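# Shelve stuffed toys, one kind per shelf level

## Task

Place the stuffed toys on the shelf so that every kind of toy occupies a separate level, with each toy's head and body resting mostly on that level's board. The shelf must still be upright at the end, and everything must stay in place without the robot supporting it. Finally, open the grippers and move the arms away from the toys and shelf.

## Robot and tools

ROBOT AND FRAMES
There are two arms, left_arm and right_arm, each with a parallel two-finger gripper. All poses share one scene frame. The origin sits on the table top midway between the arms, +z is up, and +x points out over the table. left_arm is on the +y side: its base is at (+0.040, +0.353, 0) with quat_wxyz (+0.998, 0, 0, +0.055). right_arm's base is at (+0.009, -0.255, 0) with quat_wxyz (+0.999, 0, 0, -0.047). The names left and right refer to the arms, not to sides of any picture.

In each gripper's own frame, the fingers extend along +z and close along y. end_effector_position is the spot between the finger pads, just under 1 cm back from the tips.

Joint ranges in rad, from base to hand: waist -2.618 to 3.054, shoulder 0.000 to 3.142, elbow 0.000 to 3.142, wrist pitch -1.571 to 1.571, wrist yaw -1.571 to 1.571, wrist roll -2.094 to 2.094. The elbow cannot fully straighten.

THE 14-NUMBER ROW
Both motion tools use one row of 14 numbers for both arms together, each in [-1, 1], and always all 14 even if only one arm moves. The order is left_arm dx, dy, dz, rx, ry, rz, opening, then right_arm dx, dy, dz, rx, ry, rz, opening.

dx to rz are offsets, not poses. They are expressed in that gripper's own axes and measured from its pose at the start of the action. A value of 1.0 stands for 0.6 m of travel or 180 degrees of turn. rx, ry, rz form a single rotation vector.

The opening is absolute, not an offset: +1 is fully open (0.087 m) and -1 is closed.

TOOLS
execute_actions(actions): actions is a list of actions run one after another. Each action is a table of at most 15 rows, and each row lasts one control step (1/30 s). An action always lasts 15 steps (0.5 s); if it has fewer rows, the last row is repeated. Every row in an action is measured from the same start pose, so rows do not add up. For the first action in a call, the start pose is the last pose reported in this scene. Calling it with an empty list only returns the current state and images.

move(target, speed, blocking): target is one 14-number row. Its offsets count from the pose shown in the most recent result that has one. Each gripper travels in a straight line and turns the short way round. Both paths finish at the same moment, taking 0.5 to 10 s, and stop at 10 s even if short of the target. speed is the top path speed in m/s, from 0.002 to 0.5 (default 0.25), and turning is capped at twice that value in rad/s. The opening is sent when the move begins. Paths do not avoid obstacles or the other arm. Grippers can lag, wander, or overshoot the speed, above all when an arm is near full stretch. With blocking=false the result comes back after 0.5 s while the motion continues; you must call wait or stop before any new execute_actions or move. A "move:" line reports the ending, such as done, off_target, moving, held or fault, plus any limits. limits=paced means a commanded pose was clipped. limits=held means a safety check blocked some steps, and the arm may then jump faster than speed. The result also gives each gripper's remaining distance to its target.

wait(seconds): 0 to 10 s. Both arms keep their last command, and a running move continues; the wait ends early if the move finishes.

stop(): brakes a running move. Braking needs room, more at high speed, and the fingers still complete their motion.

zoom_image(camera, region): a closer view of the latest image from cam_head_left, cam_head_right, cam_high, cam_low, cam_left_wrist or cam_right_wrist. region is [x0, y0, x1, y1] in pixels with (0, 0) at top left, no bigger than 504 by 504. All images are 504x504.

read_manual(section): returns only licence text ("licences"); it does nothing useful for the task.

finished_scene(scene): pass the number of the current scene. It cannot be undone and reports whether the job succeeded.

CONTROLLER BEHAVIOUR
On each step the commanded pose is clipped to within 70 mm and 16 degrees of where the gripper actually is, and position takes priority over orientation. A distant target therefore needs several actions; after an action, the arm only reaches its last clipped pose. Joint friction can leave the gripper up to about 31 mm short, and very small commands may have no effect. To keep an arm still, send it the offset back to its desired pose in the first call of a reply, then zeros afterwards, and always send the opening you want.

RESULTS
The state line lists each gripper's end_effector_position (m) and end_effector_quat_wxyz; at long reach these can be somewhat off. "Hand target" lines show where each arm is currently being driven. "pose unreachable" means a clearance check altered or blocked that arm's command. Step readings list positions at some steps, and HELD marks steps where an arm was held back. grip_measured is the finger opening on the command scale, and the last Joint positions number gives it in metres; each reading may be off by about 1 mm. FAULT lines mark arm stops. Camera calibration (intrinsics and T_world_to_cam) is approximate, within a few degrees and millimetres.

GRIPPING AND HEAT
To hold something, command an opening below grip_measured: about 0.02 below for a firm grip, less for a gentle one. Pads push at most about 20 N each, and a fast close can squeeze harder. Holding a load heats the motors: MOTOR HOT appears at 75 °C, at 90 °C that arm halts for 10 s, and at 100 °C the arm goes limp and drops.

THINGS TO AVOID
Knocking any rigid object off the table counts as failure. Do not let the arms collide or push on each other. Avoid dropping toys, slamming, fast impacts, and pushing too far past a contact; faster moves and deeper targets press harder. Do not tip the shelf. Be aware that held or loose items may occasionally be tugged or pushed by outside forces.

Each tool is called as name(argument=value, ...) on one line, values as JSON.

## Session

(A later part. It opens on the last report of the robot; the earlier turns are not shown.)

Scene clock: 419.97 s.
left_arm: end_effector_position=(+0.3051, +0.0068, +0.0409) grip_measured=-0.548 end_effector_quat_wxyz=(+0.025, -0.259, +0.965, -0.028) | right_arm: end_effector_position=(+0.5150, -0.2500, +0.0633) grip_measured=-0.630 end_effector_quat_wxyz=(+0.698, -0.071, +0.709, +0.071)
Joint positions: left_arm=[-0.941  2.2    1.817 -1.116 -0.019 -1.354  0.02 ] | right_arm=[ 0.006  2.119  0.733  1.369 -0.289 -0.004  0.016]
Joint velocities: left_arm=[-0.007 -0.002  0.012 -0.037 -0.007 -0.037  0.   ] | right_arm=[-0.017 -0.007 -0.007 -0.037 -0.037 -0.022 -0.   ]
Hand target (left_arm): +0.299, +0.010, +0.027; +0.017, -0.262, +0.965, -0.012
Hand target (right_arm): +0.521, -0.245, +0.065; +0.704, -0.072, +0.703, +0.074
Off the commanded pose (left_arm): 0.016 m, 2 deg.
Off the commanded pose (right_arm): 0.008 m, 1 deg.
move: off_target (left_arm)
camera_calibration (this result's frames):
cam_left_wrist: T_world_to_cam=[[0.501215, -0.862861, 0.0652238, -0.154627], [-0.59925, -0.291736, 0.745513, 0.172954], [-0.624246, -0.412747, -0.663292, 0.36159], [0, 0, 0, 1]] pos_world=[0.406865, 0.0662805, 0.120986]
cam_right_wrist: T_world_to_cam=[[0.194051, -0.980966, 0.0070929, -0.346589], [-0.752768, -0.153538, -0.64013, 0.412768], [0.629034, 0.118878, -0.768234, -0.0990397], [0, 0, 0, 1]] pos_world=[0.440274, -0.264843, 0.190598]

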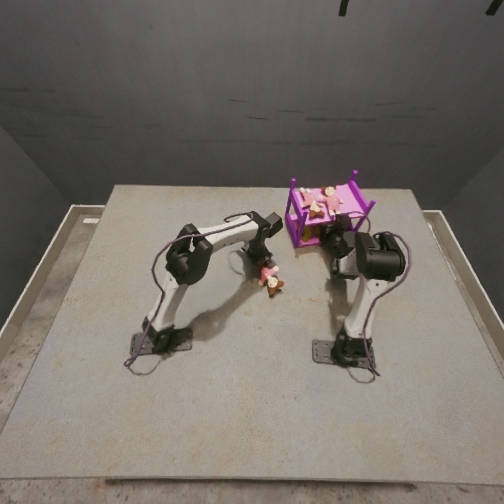

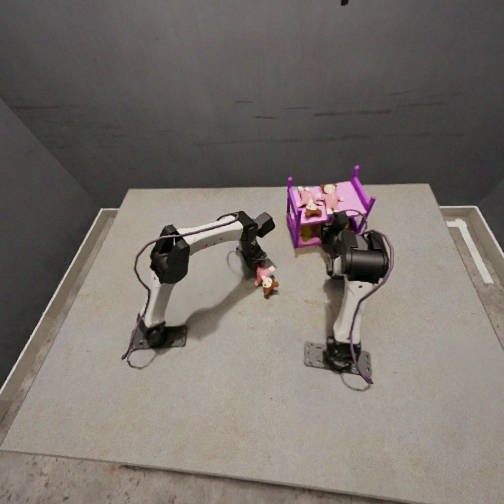

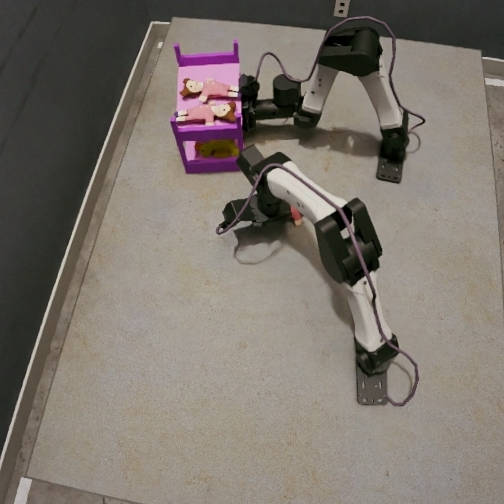

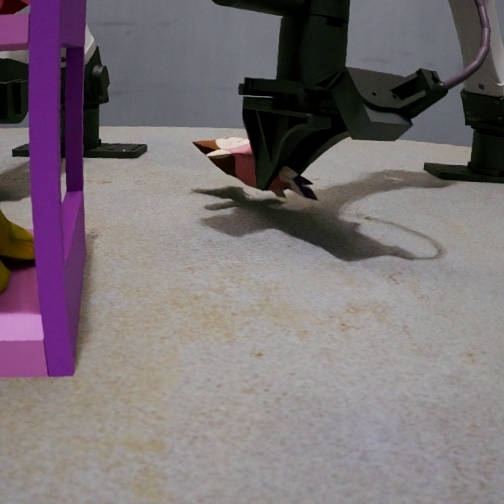

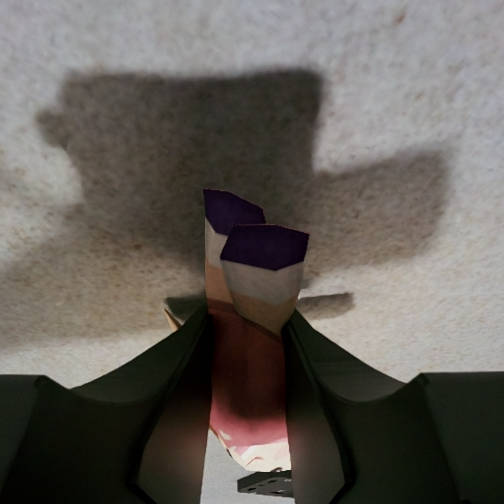

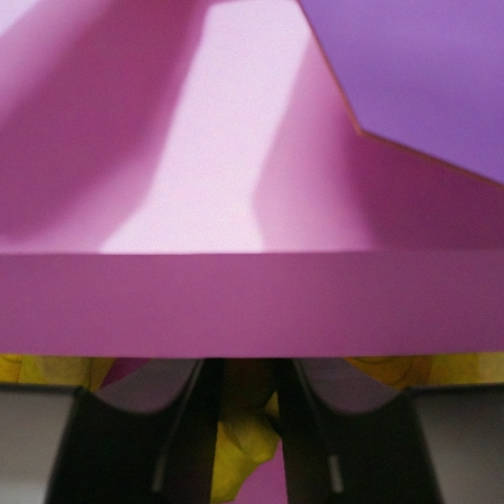

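Lower both slightly, then release.

execute_actions(actions=[[[0,0,0.01,0,0,0,-0.55,0.005,0,0,0,0,0,-0.63],[0,0,0.02,0,0,0,-0.55,0.01,0,0,0,0,0,-0.63],[0,0,0.03,0,0,0,-0.55,0.015,0,0,0,0,0,-0.63],[0,0,0.04,0,0,0,-0.55,0.02,0,0,0,0,0,-0.63],[0,0,0.045,0,0,0,-0.55,0.025,0,0,0,0,0,-0.63],[0,0,0.05,0,0,0,-0.55,0.028,0,0,0,0,0,-0.63]],[[0,0,0,0,0,0,-0.4,0,0,0,0,0,0,-0.5],[0,0,0,0,0,0,-0.3,0,0,0,0,0,0,-0.4],[0,0,0,0,0,0,-0.2,0,0,0,0,0,0,-0.3],[0,0,0,0,0,0,-0.1,0,0,0,0,0,0,-0.2],[0,0,0,0,0,0,0,0,0,0,0,0,0,-0.1],[0,0,0,0,0,0,0.1,0,0,0,0,0,0,0],[0,0,0,0,0,0,0.25,0,0,0,0,0,0,0.1],[0,0,0,0,0,0,0.4,0,0,0,0,0,0,0.2],[0,0,0,0,0,0,0.6,0,0,0,0,0,0,0.25]]])

move(target=[0,0.03,-0.16,0,0,0,0.6,-0.04,0,-0.21,0,0.05,0,0.25], speed=0.2)

Scene clock: 428.43 s.
left_arm: end_effector_position=(+0.3095, +0.0019, +0.0233) grip_measured=+0.600 end_effector_quat_wxyz=(+0.030, -0.260, +0.964, -0.038) | right_arm: end_effector_position=(+0.5151, -0.2501, +0.0557) grip_measured=+0.250 end_effector_quat_wxyz=(+0.702, -0.072, +0.705, +0.070)
Joint positions: left_arm=[-0.941  2.216  1.772 -1.031 -0.019 -1.357  0.07 ] | right_arm=[ 0.006  2.163  0.733  1.425 -0.288 -0.004  0.055]
Joint velocities: left_arm=[-0.007  0.007 -0.002 -0.037 -0.037 -0.007 -0.   ] | right_arm=[-0.012 -0.002 -0.002  0.051 -0.051 -0.022  0.   ]
Hand target (left_arm): +0.309, +0.002, +0.023; +0.030, -0.260, +0.964, -0.038
Hand target (right_arm): +0.515, -0.250, +0.056; +0.702, -0.072, +0.705, +0.070
Off the commanded pose (left_arm): 0.000 m, 0 deg.
Off the commanded pose (right_arm): 0.000 m, 0 deg.
Step readings (end_effector_position; steps 1 to 15: 1st action; 16 to 30: 2nd action):
0: left_arm (+0.3052, +0.0066, +0.0409) | right_arm (+0.5150, -0.2501, +0.0634)
1: left_arm (+0.3054, +0.0064, +0.0409) | right_arm (+0.5150, -0.2501, +0.0634)
2: left_arm (+0.3061, +0.0057, +0.0410) | right_arm (+0.5150, -0.2501, +0.0635)
4: left_arm (+0.3077, +0.0039, +0.0387) | right_arm (+0.5152, -0.2501, +0.0629)
8: left_arm (+0.3075, +0.0041, +0.0287) | right_arm (+0.5148, -0.2500, +0.0546)
15: left_arm (+0.3095, +0.0020, +0.0233) | right_arm (+0.5151, -0.2501, +0.0557)
16: left_arm (+0.3095, +0.0019, +0.0233) | right_arm (+0.5151, -0.2501, +0.0557)
17: left_arm (+0.3095, +0.0019, +0.0233) | right_arm (+0.5151, -0.2501, +0.0557)
19: left_arm (+0.3095, +0.0019, +0.0233) | right_arm (+0.5151, -0.2501, +0.0557)
23: left_arm (+0.3095, +0.0019, +0.0233) | right_arm (+0.5151, -0.2501, +0.0557)
30: end_effector_position above
camera_calibration (this result's frames):
cam_left_wrist: T_world_to_cam=[[0.502667, -0.860026, 0.0876437, -0.160934], [-0.609734, -0.280844, 0.741182, 0.190663], [-0.612822, -0.426007, -0.665558, 0.347179], [0, 0, 0, 1]] pos_world=[0.409909, 0.0630398, 0.103856]
cam_right_wrist: T_world_to_cam=[[0.193565, -0.98103, 0.0106122, -0.346601], [-0.744742, -0.153968, -0.649348, 0.404305], [0.638664, 0.117788, -0.760417, -0.110584], [0, 0, 0, 1]] pos_world=[0.438819, -0.26475, 0.182123]

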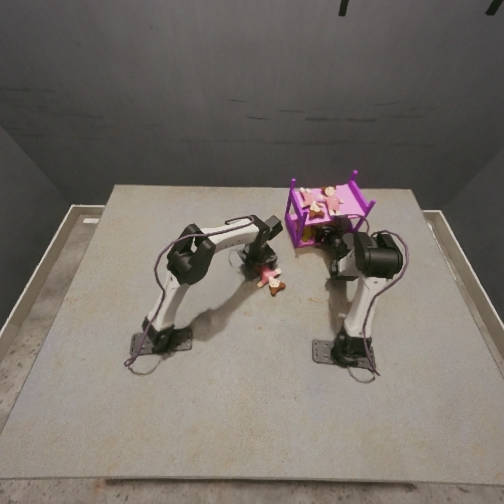

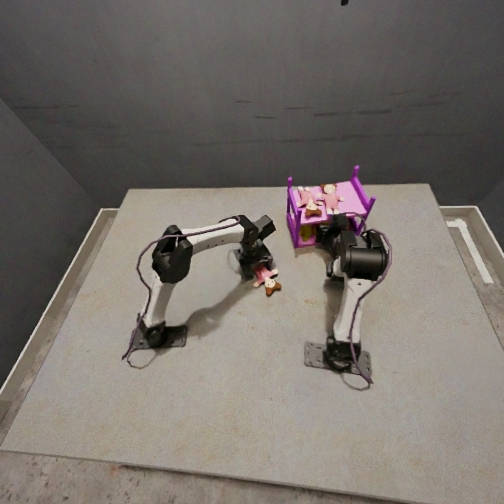

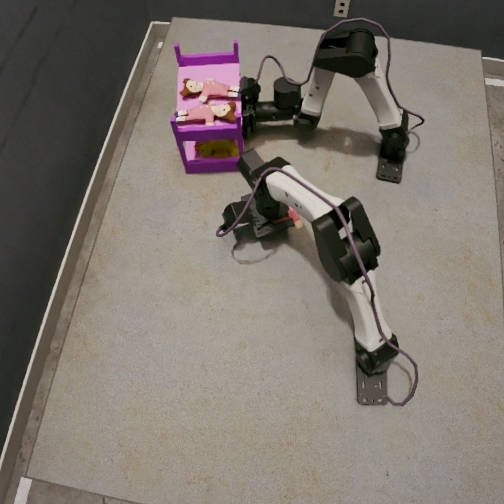

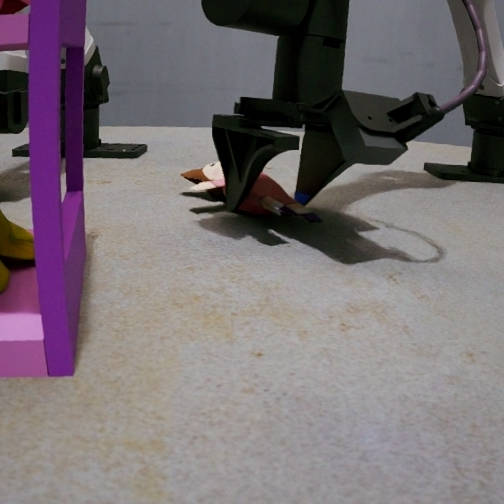

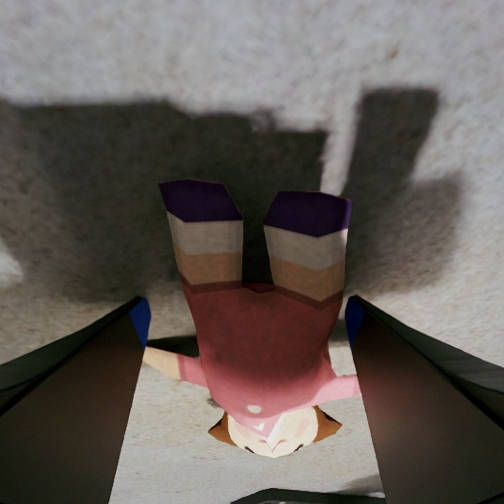

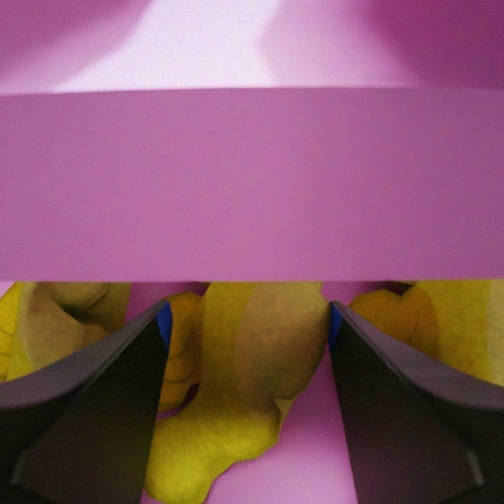

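Scene clock: 429.87 s.
left_arm: end_effector_position=(+0.2913, +0.0219, +0.1142) grip_measured=+0.600 end_effector_quat_wxyz=(+0.030, -0.260, +0.964, -0.038) | right_arm: end_effector_position=(+0.3979, -0.2744, +0.0823) grip_measured=+0.250 end_effector_quat_wxyz=(+0.646, -0.079, +0.756, +0.065)
Joint positions: left_arm=[-0.941  2.073  1.91  -1.312 -0.019 -1.357  0.07 ] | right_arm=[-0.137  1.588  0.336  1.079 -0.43  -0.076  0.055]
Joint velocities: left_arm=[-0.012  0.002 -0.002 -0.007  0.007 -0.007 -0.   ] | right_arm=[ 0.002  0.007  0.012 -0.037 -0.037 -0.081 -0.   ]
Hand target (left_arm): +0.293, +0.024, +0.117; +0.030, -0.260, +0.964, -0.038
Hand target (right_arm): +0.393, -0.277, +0.082; +0.644, -0.079, +0.758, +0.063
Off the commanded pose (left_arm): 0.004 m, 0 deg.
Off the commanded pose (right_arm): 0.007 m, 0 deg.
move: done
camera_calibration (this result's frames):
cam_left_wrist: T_world_to_cam=[[0.502667, -0.860026, 0.0876437, -0.142509], [-0.609734, -0.280844, 0.741182, 0.117798], [-0.612822, -0.426007, -0.665558, 0.405002], [0, 0, 0, 1]] pos_world=[0.391654, 0.0830549, 0.194733]
cam_right_wrist: T_world_to_cam=[[0.200222, -0.979671, 0.0124471, -0.35047], [-0.831775, -0.176682, -0.526245, 0.348767], [0.517747, 0.0950129, -0.850242, 0.036667], [0, 0, 0, 1]] pos_world=[0.341283, -0.285209, 0.219075]

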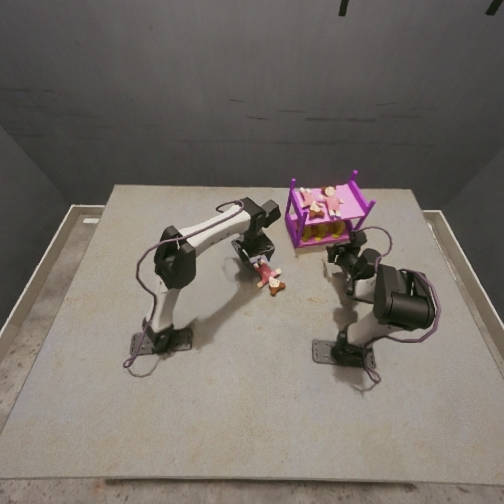

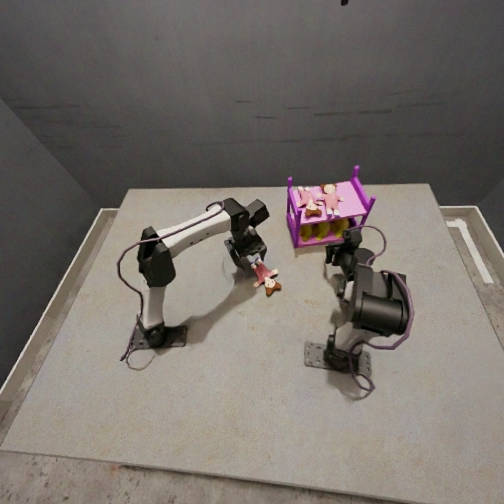

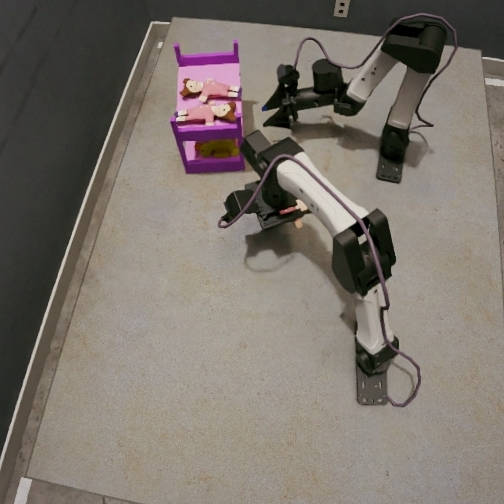

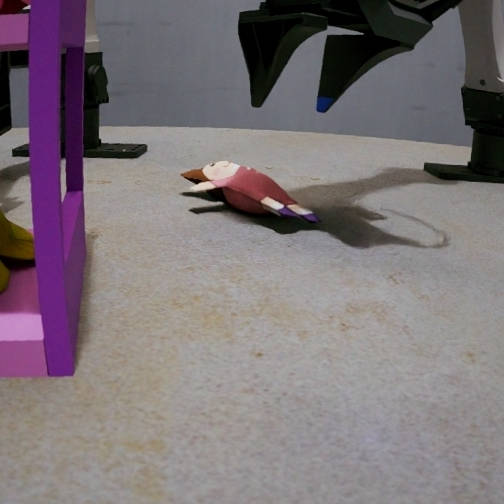

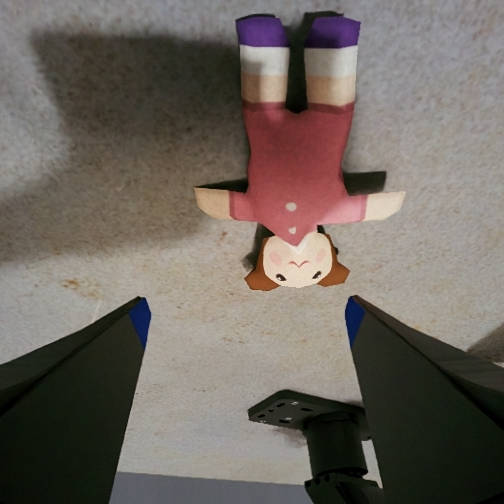

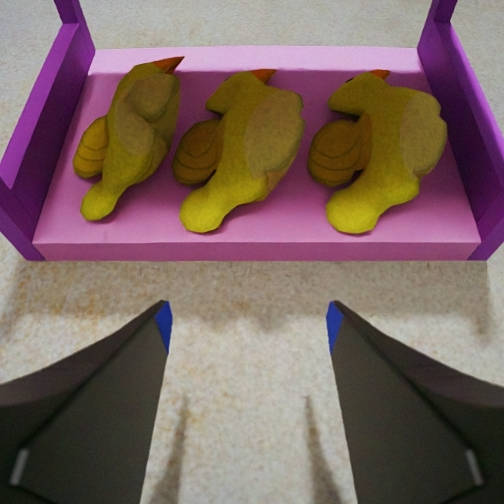

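move(target=[-0.205,0.474,-0.085,0,0,0,0.6,-0.037,0.495,-0.045,-0.103,0.198,-0.051,0.7], speed=0.3)

Scene clock: 439.47 s.
left_arm: end_effector_position=(+0.2630, +0.3327, +0.1484) grip_measured=+0.600 end_effector_quat_wxyz=(+0.047, -0.261, +0.964, -0.031) | right_arm: end_effector_position=(+0.3117, +0.0120, +0.1167) grip_measured=+0.700 end_effector_quat_wxyz=(+0.379, -0.256, +0.881, +0.118)
Joint positions: left_arm=[-0.08   1.423  1.282 -1.324  0.038 -0.502  0.07 ] | right_arm=[ 0.861  1.52   1.044 -0.287  0.133  0.144  0.074]
Joint velocities: left_arm=[-0.007  0.002 -0.017  0.037  0.007  0.125  0.   ] | right_arm=[-0.012  0.012  0.002  0.022  0.037 -0.022 -0.   ]
Hand target (left_arm): +0.254, +0.333, +0.145; +0.033, -0.260, +0.965, -0.031
Hand target (right_arm): +0.312, +0.015, +0.112; +0.371, -0.256, +0.886, +0.113
Off the commanded pose (left_arm): 0.012 m, 2 deg.
Off the commanded pose (right_arm): 0.010 m, 2 deg.
move: off_target (left_arm)
camera_calibration (this result's frames):
cam_left_wrist: T_world_to_cam=[[0.503829, -0.859866, 0.0823778, 0.136465], [-0.629269, -0.300029, 0.71694, 0.177593], [-0.591757, -0.413053, -0.692251, 0.53693], [0, 0, 0, 1]] pos_world=[0.360731, 0.392405, 0.233125]
cam_right_wrist: T_world_to_cam=[[0.542288, -0.840186, -0.00337677, -0.15958], [-0.839318, -0.541902, 0.0434322, 0.286065], [-0.038321, -0.0207186, -0.999051, 0.275353], [0, 0, 0, 1]] pos_world=[0.33719, 0.0266473, 0.262128]

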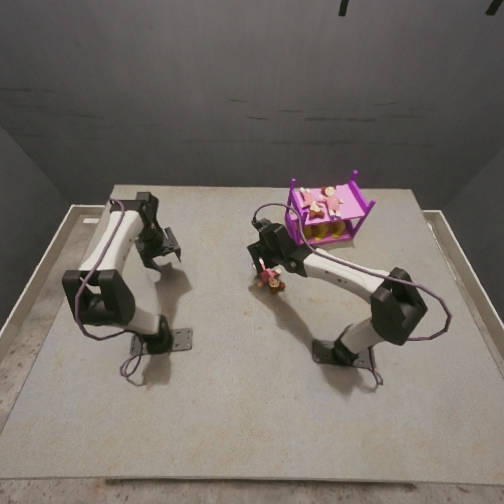

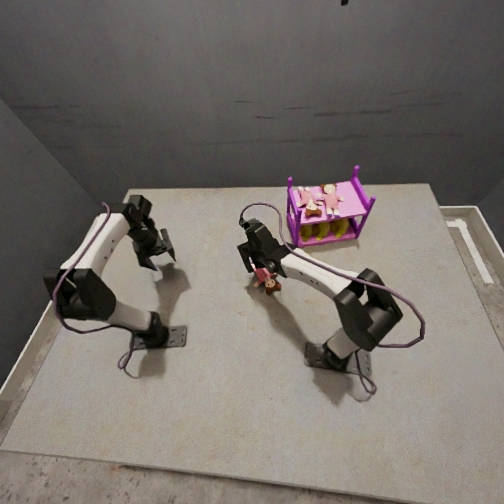

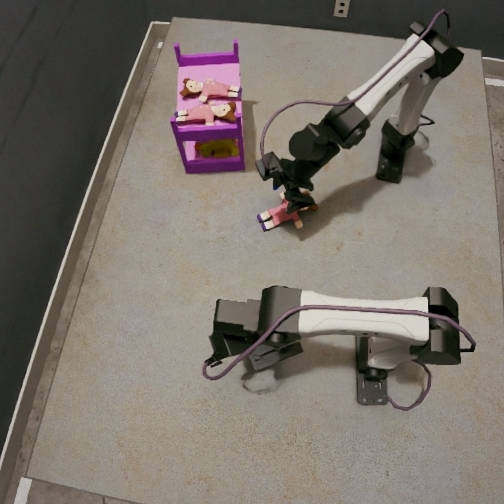

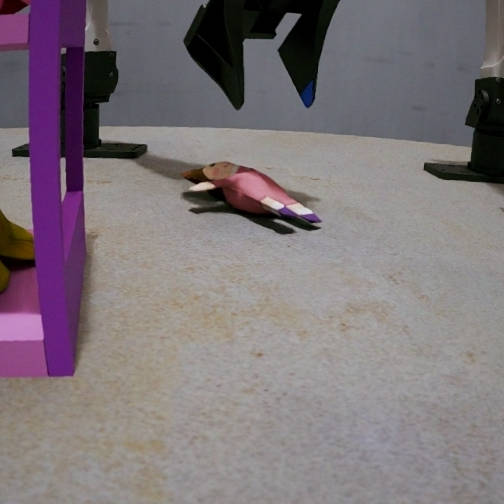

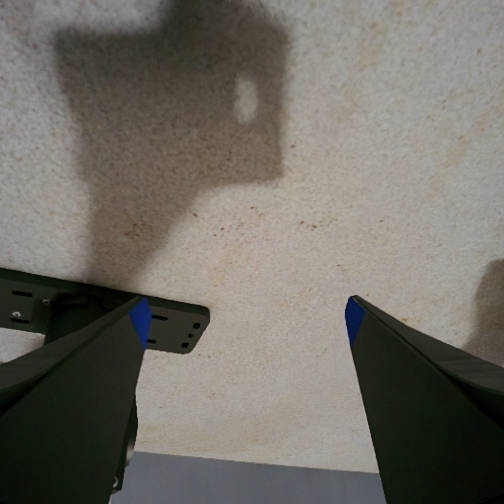

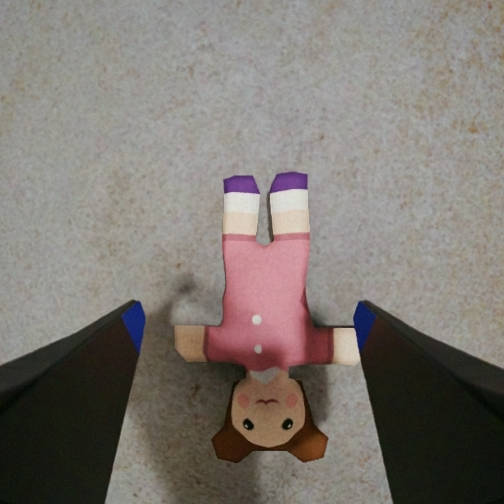

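move(target=[0,0,0,0,0,0,0.6,0.137,-0.025,0.12,0,0,0,0.7], speed=0.17)

Scene clock: 444.30 s.
left_arm: end_effector_position=(+0.2628, +0.3328, +0.1484) grip_measured=+0.600 end_effector_quat_wxyz=(+0.047, -0.260, +0.964, -0.031) | right_arm: end_effector_position=(+0.3193, +0.0092, +0.0250) grip_measured=+0.700 end_effector_quat_wxyz=(+0.396, -0.254, +0.873, +0.127)
Joint positions: left_arm=[-0.08   1.423  1.282 -1.324  0.038 -0.499  0.07 ] | right_arm=[0.837 1.68  0.773 0.189 0.114 0.125 0.074]
Joint velocities: left_arm=[ 0.007  0.017 -0.012  0.051  0.007  0.007  0.   ] | right_arm=[ 0.007  0.007  0.002 -0.051  0.007 -0.007 -0.   ]
Hand target (left_arm): +0.263, +0.333, +0.148; +0.047, -0.261, +0.964, -0.031
Hand target (right_arm): +0.314, -0.001, +0.007; +0.379, -0.256, +0.881, +0.118
Off the commanded pose (left_arm): 0.000 m, 0 deg.
Off the commanded pose (right_arm): 0.021 m, 2 deg.
move: off_target (right_arm)
camera_calibration (this result's frames):
cam_left_wrist: T_world_to_cam=[[0.501862, -0.861018, 0.0823587, 0.13745], [-0.629754, -0.298466, 0.717167, 0.177076], [-0.592912, -0.411784, -0.692018, 0.536702], [0, 0, 0, 1]] pos_world=[0.360751, 0.392204, 0.233094]
cam_right_wrist: T_world_to_cam=[[0.544865, -0.838465, -0.00988384, -0.166976], [-0.838496, -0.544905, 0.00165939, 0.295709], [-0.0067771, 0.00738342, -0.99995, 0.173686], [0, 0, 0, 1]] pos_world=[0.340108, 0.0198473, 0.171537]

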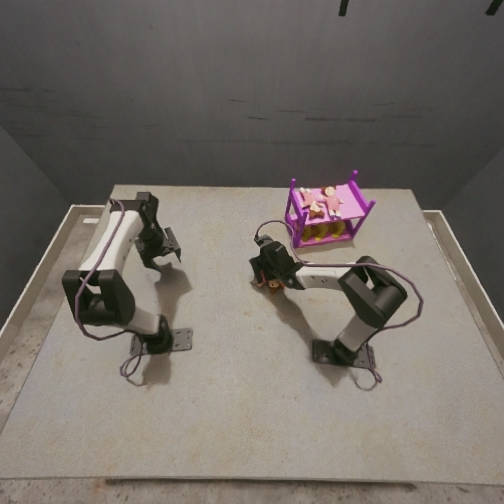

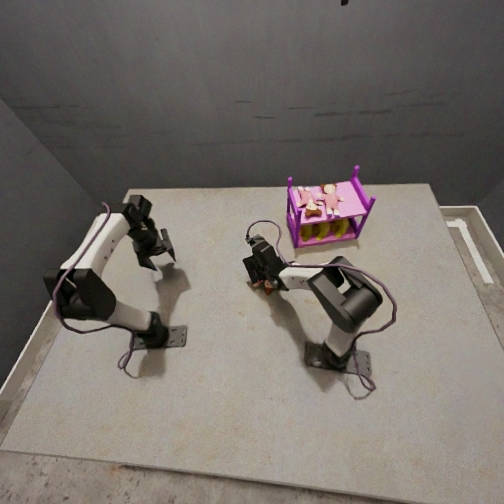

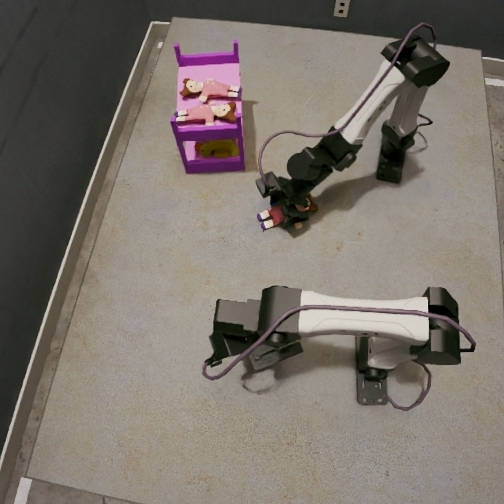

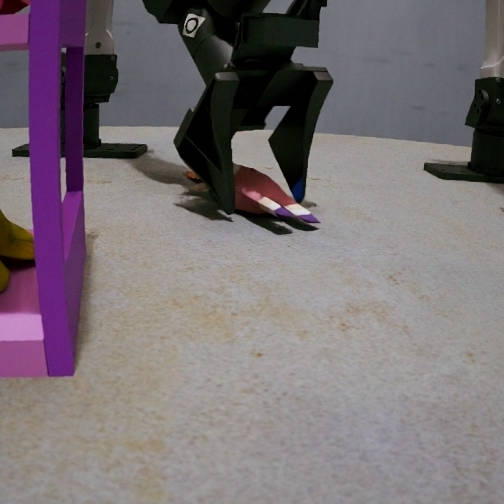

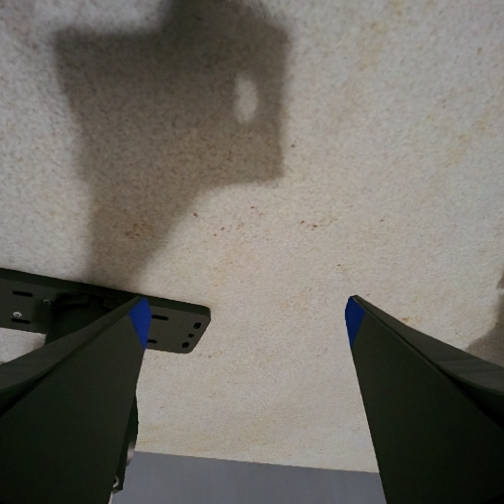

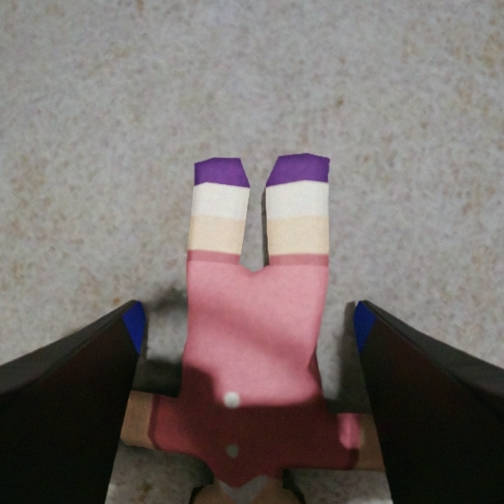

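execute_actions(actions=[[[0,0,0,0,0,0,0.6,0.025,0,0.022,0,0.012,0,0.65],[0,0,0,0,0,0,0.6,0.025,0,0.022,0,0.012,0,0.6],[0,0,0,0,0,0,0.6,0.025,0,0.022,0,0.012,0,0.55],[0,0,0,0,0,0,0.6,0.025,0,0.022,0,0.012,0,0.5],[0,0,0,0,0,0,0.6,0.025,0,0.022,0,0.012,0,0.4],[0,0,0,0,0,0,0.6,0.025,0,0.022,0,0.012,0,0.3],[0,0,0,0,0,0,0.6,0.025,0,0.022,0,0.012,0,0.2],[0,0,0,0,0,0,0.6,0.025,0,0.022,0,0.012,0,0.1],[0,0,0,0,0,0,0.6,0.025,0,0.022,0,0.012,0,0],[0,0,0,0,0,0,0.6,0.025,0,0.022,0,0.012,0,-0.1],[0,0,0,0,0,0,0.6,0.025,0,0.022,0,0.012,0,-0.2],[0,0,0,0,0,0,0.6,0.025,0,0.022,0,0.012,0,-0.3],[0,0,0,0,0,0,0.6,0.025,0,0.022,0,0.012,0,-0.4],[0,0,0,0,0,0,0.6,0.025,0,0.022,0,0.012,0,-0.5],[0,0,0,0,0,0,0.6,0.025,0,0.022,0,0.012,0,-0.58]]])

move(target=[0,0,0,0,0,0,0.6,-0.11,0,-0.1,0,0,0,-0.58], speed=0.14)

Scene clock: 450.60 s.
left_arm: end_effector_position=(+0.2628, +0.3328, +0.1484) grip_measured=+0.600 end_effector_quat_wxyz=(+0.047, -0.260, +0.964, -0.031) | right_arm: end_effector_position=(+0.3230, +0.0113, +0.0191) grip_measured=-0.539 end_effector_quat_wxyz=(+0.400, -0.253, +0.872, +0.125)
Joint positions: left_arm=[-0.08   1.423  1.282 -1.324  0.038 -0.499  0.07 ] | right_arm=[0.837 1.71  0.773 0.225 0.12  0.123 0.02 ]
Joint velocities: left_arm=[-0.007 -0.017  0.017 -0.037 -0.007  0.007  0.   ] | right_arm=[ 0.002  0.007  0.012 -0.007 -0.007 -0.022 -0.069]
Hand target (left_arm): +0.263, +0.333, +0.148; +0.047, -0.260, +0.964, -0.031
Hand target (right_arm): +0.319, +0.009, +0.005; +0.380, -0.257, +0.880, +0.122
Off the commanded pose (left_arm): 0.000 m, 0 deg.
Off the commanded pose (right_arm): 0.015 m, 3 deg.
Step readings (end_effector_position):
0: left_arm (+0.2628, +0.3328, +0.1484) | right_arm (+0.3195, +0.0095, +0.0253)
1: left_arm (+0.2628, +0.3328, +0.1484) | right_arm (+0.3196, +0.0096, +0.0241)
2: left_arm (+0.2628, +0.3328, +0.1484) | right_arm (+0.3201, +0.0100, +0.0222)
4: left_arm (+0.2628, +0.3328, +0.1484) | right_arm (+0.3209, +0.0094, +0.0180)
8: left_arm (+0.2628, +0.3328, +0.1484) | right_arm (+0.3224, +0.0103, +0.0187)
15: end_effector_position above
camera_calibration (this result's frames):
cam_left_wrist: T_world_to_cam=[[0.501862, -0.861018, 0.0823587, 0.13745], [-0.629754, -0.298466, 0.717167, 0.177076], [-0.592912, -0.411784, -0.692018, 0.536702], [0, 0, 0, 1]] pos_world=[0.360751, 0.392204, 0.233094]
cam_right_wrist: T_world_to_cam=[[0.542871, -0.839799, -0.00540664, -0.166697], [-0.839816, -0.542852, -0.00463489, 0.300481], [0.000957368, 0.00705673, -0.999975, 0.165292], [0, 0, 0, 1]] pos_world=[0.342686, 0.0219582, 0.165779]

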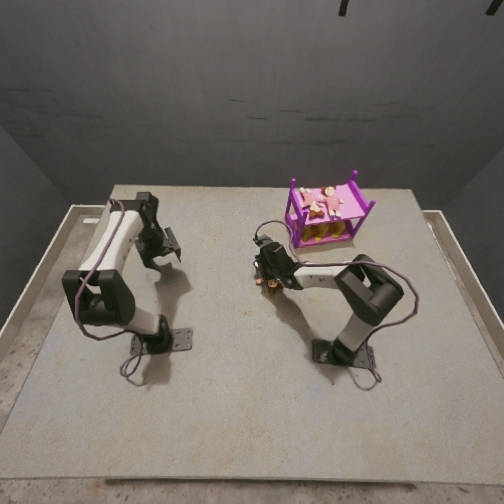

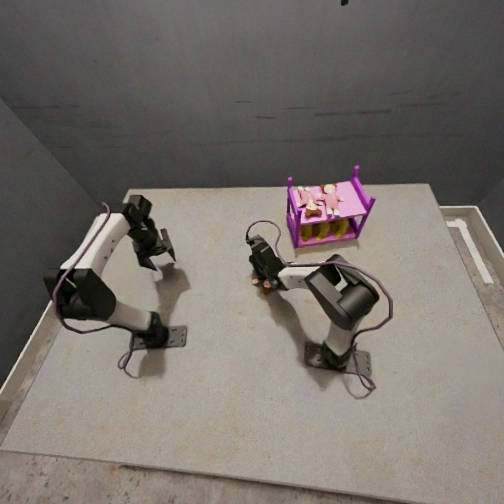

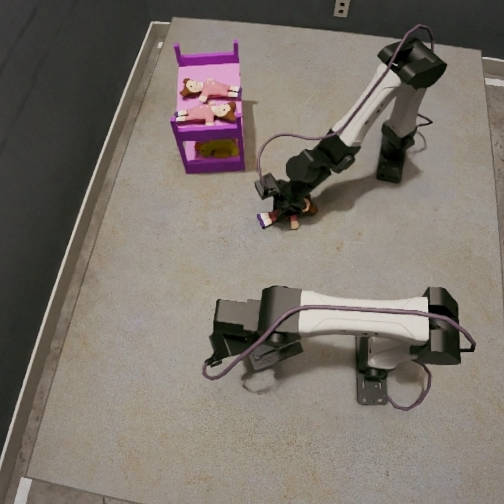

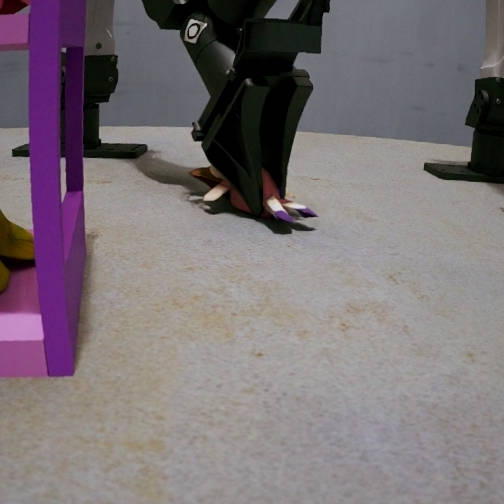

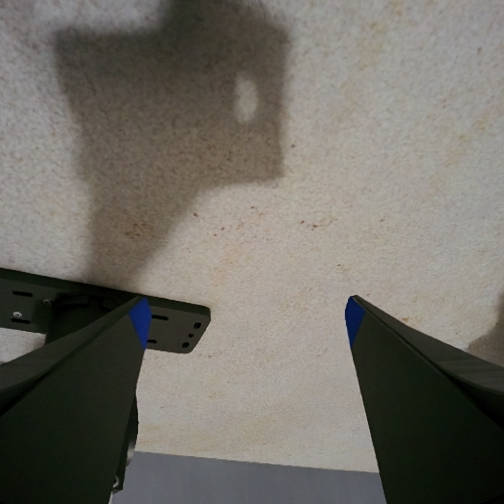

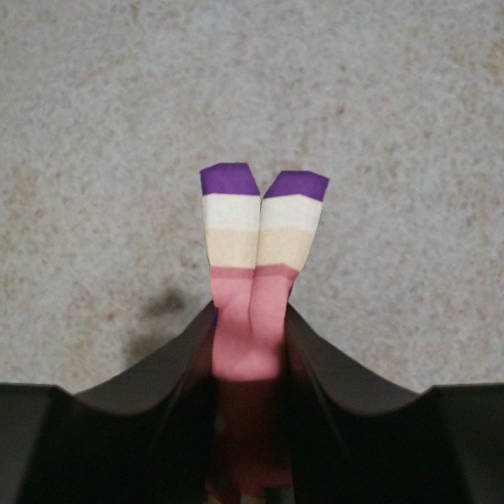

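Scene clock: 451.90 s.
left_arm: end_effector_position=(+0.2628, +0.3328, +0.1484) grip_measured=+0.600 end_effector_quat_wxyz=(+0.047, -0.260, +0.964, -0.031) | right_arm: end_effector_position=(+0.3191, +0.0075, +0.0972) grip_measured=-0.579 end_effector_quat_wxyz=(+0.391, -0.255, +0.876, +0.120)
Joint positions: left_arm=[-0.08   1.423  1.282 -1.324  0.038 -0.499  0.07 ] | right_arm=[ 0.837  1.536  0.962 -0.161  0.12   0.123  0.018]
Joint velocities: left_arm=[-0.017 -0.022 -0.012  0.051  0.007 -0.022  0.   ] | right_arm=[-0.002 -0.002  0.002  0.037 -0.037 -0.051  0.001]
Hand target (left_arm): +0.263, +0.333, +0.148; +0.047, -0.260, +0.964, -0.031
Hand target (right_arm): +0.322, +0.008, +0.109; +0.400, -0.253, +0.872, +0.125
Off the commanded pose (left_arm): 0.000 m, 0 deg.
Off the commanded pose (right_arm): 0.011 m, 1 deg.
move: off_target (right_arm)
camera_calibration (this result's frames):
cam_left_wrist: T_world_to_cam=[[0.501862, -0.861018, 0.0823587, 0.13745], [-0.629754, -0.298466, 0.717167, 0.177076], [-0.592912, -0.411784, -0.692018, 0.536702], [0, 0, 0, 1]] pos_world=[0.360751, 0.392204, 0.233094]
cam_right_wrist: T_world_to_cam=[[0.542492, -0.840059, -0.00160261, -0.167591], [-0.839916, -0.542433, 0.0175475, 0.293396], [-0.0156103, -0.00817333, -0.999845, 0.248786], [0, 0, 0, 1]] pos_world=[0.341228, 0.0203946, 0.243331]

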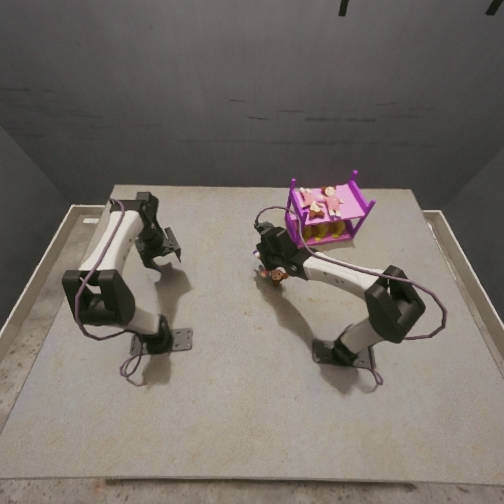

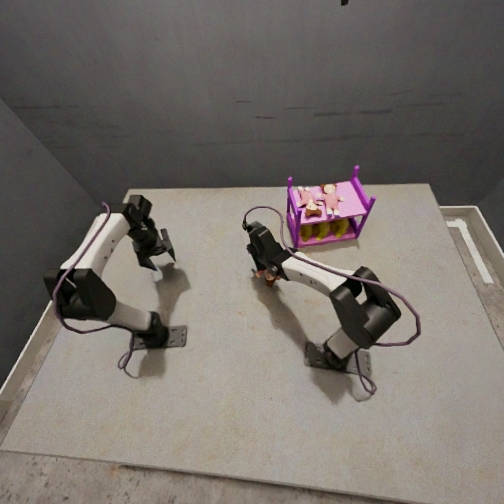

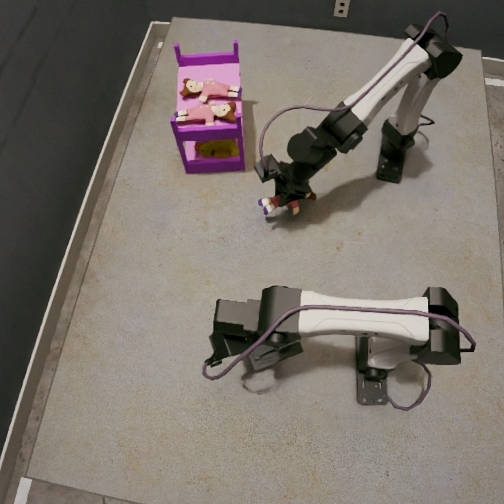

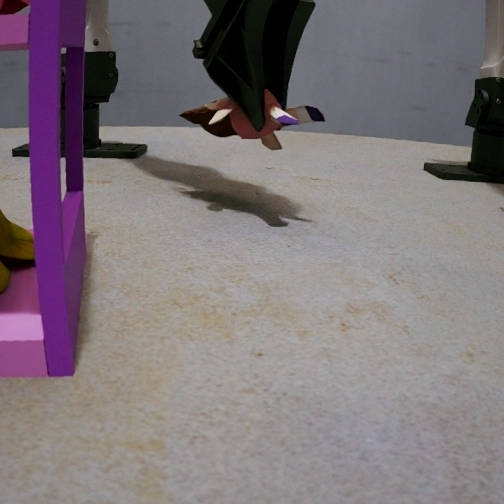

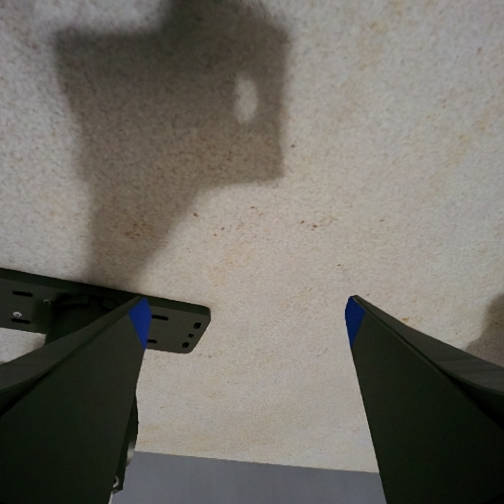

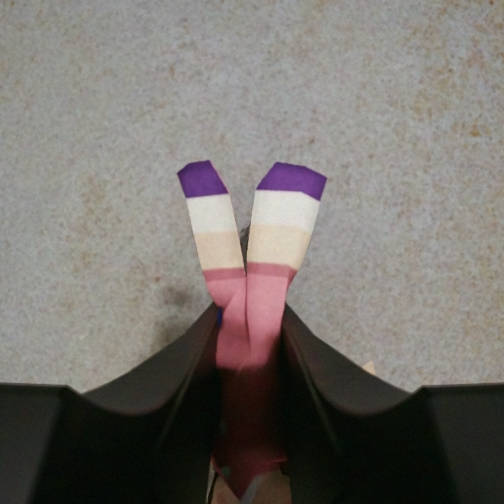

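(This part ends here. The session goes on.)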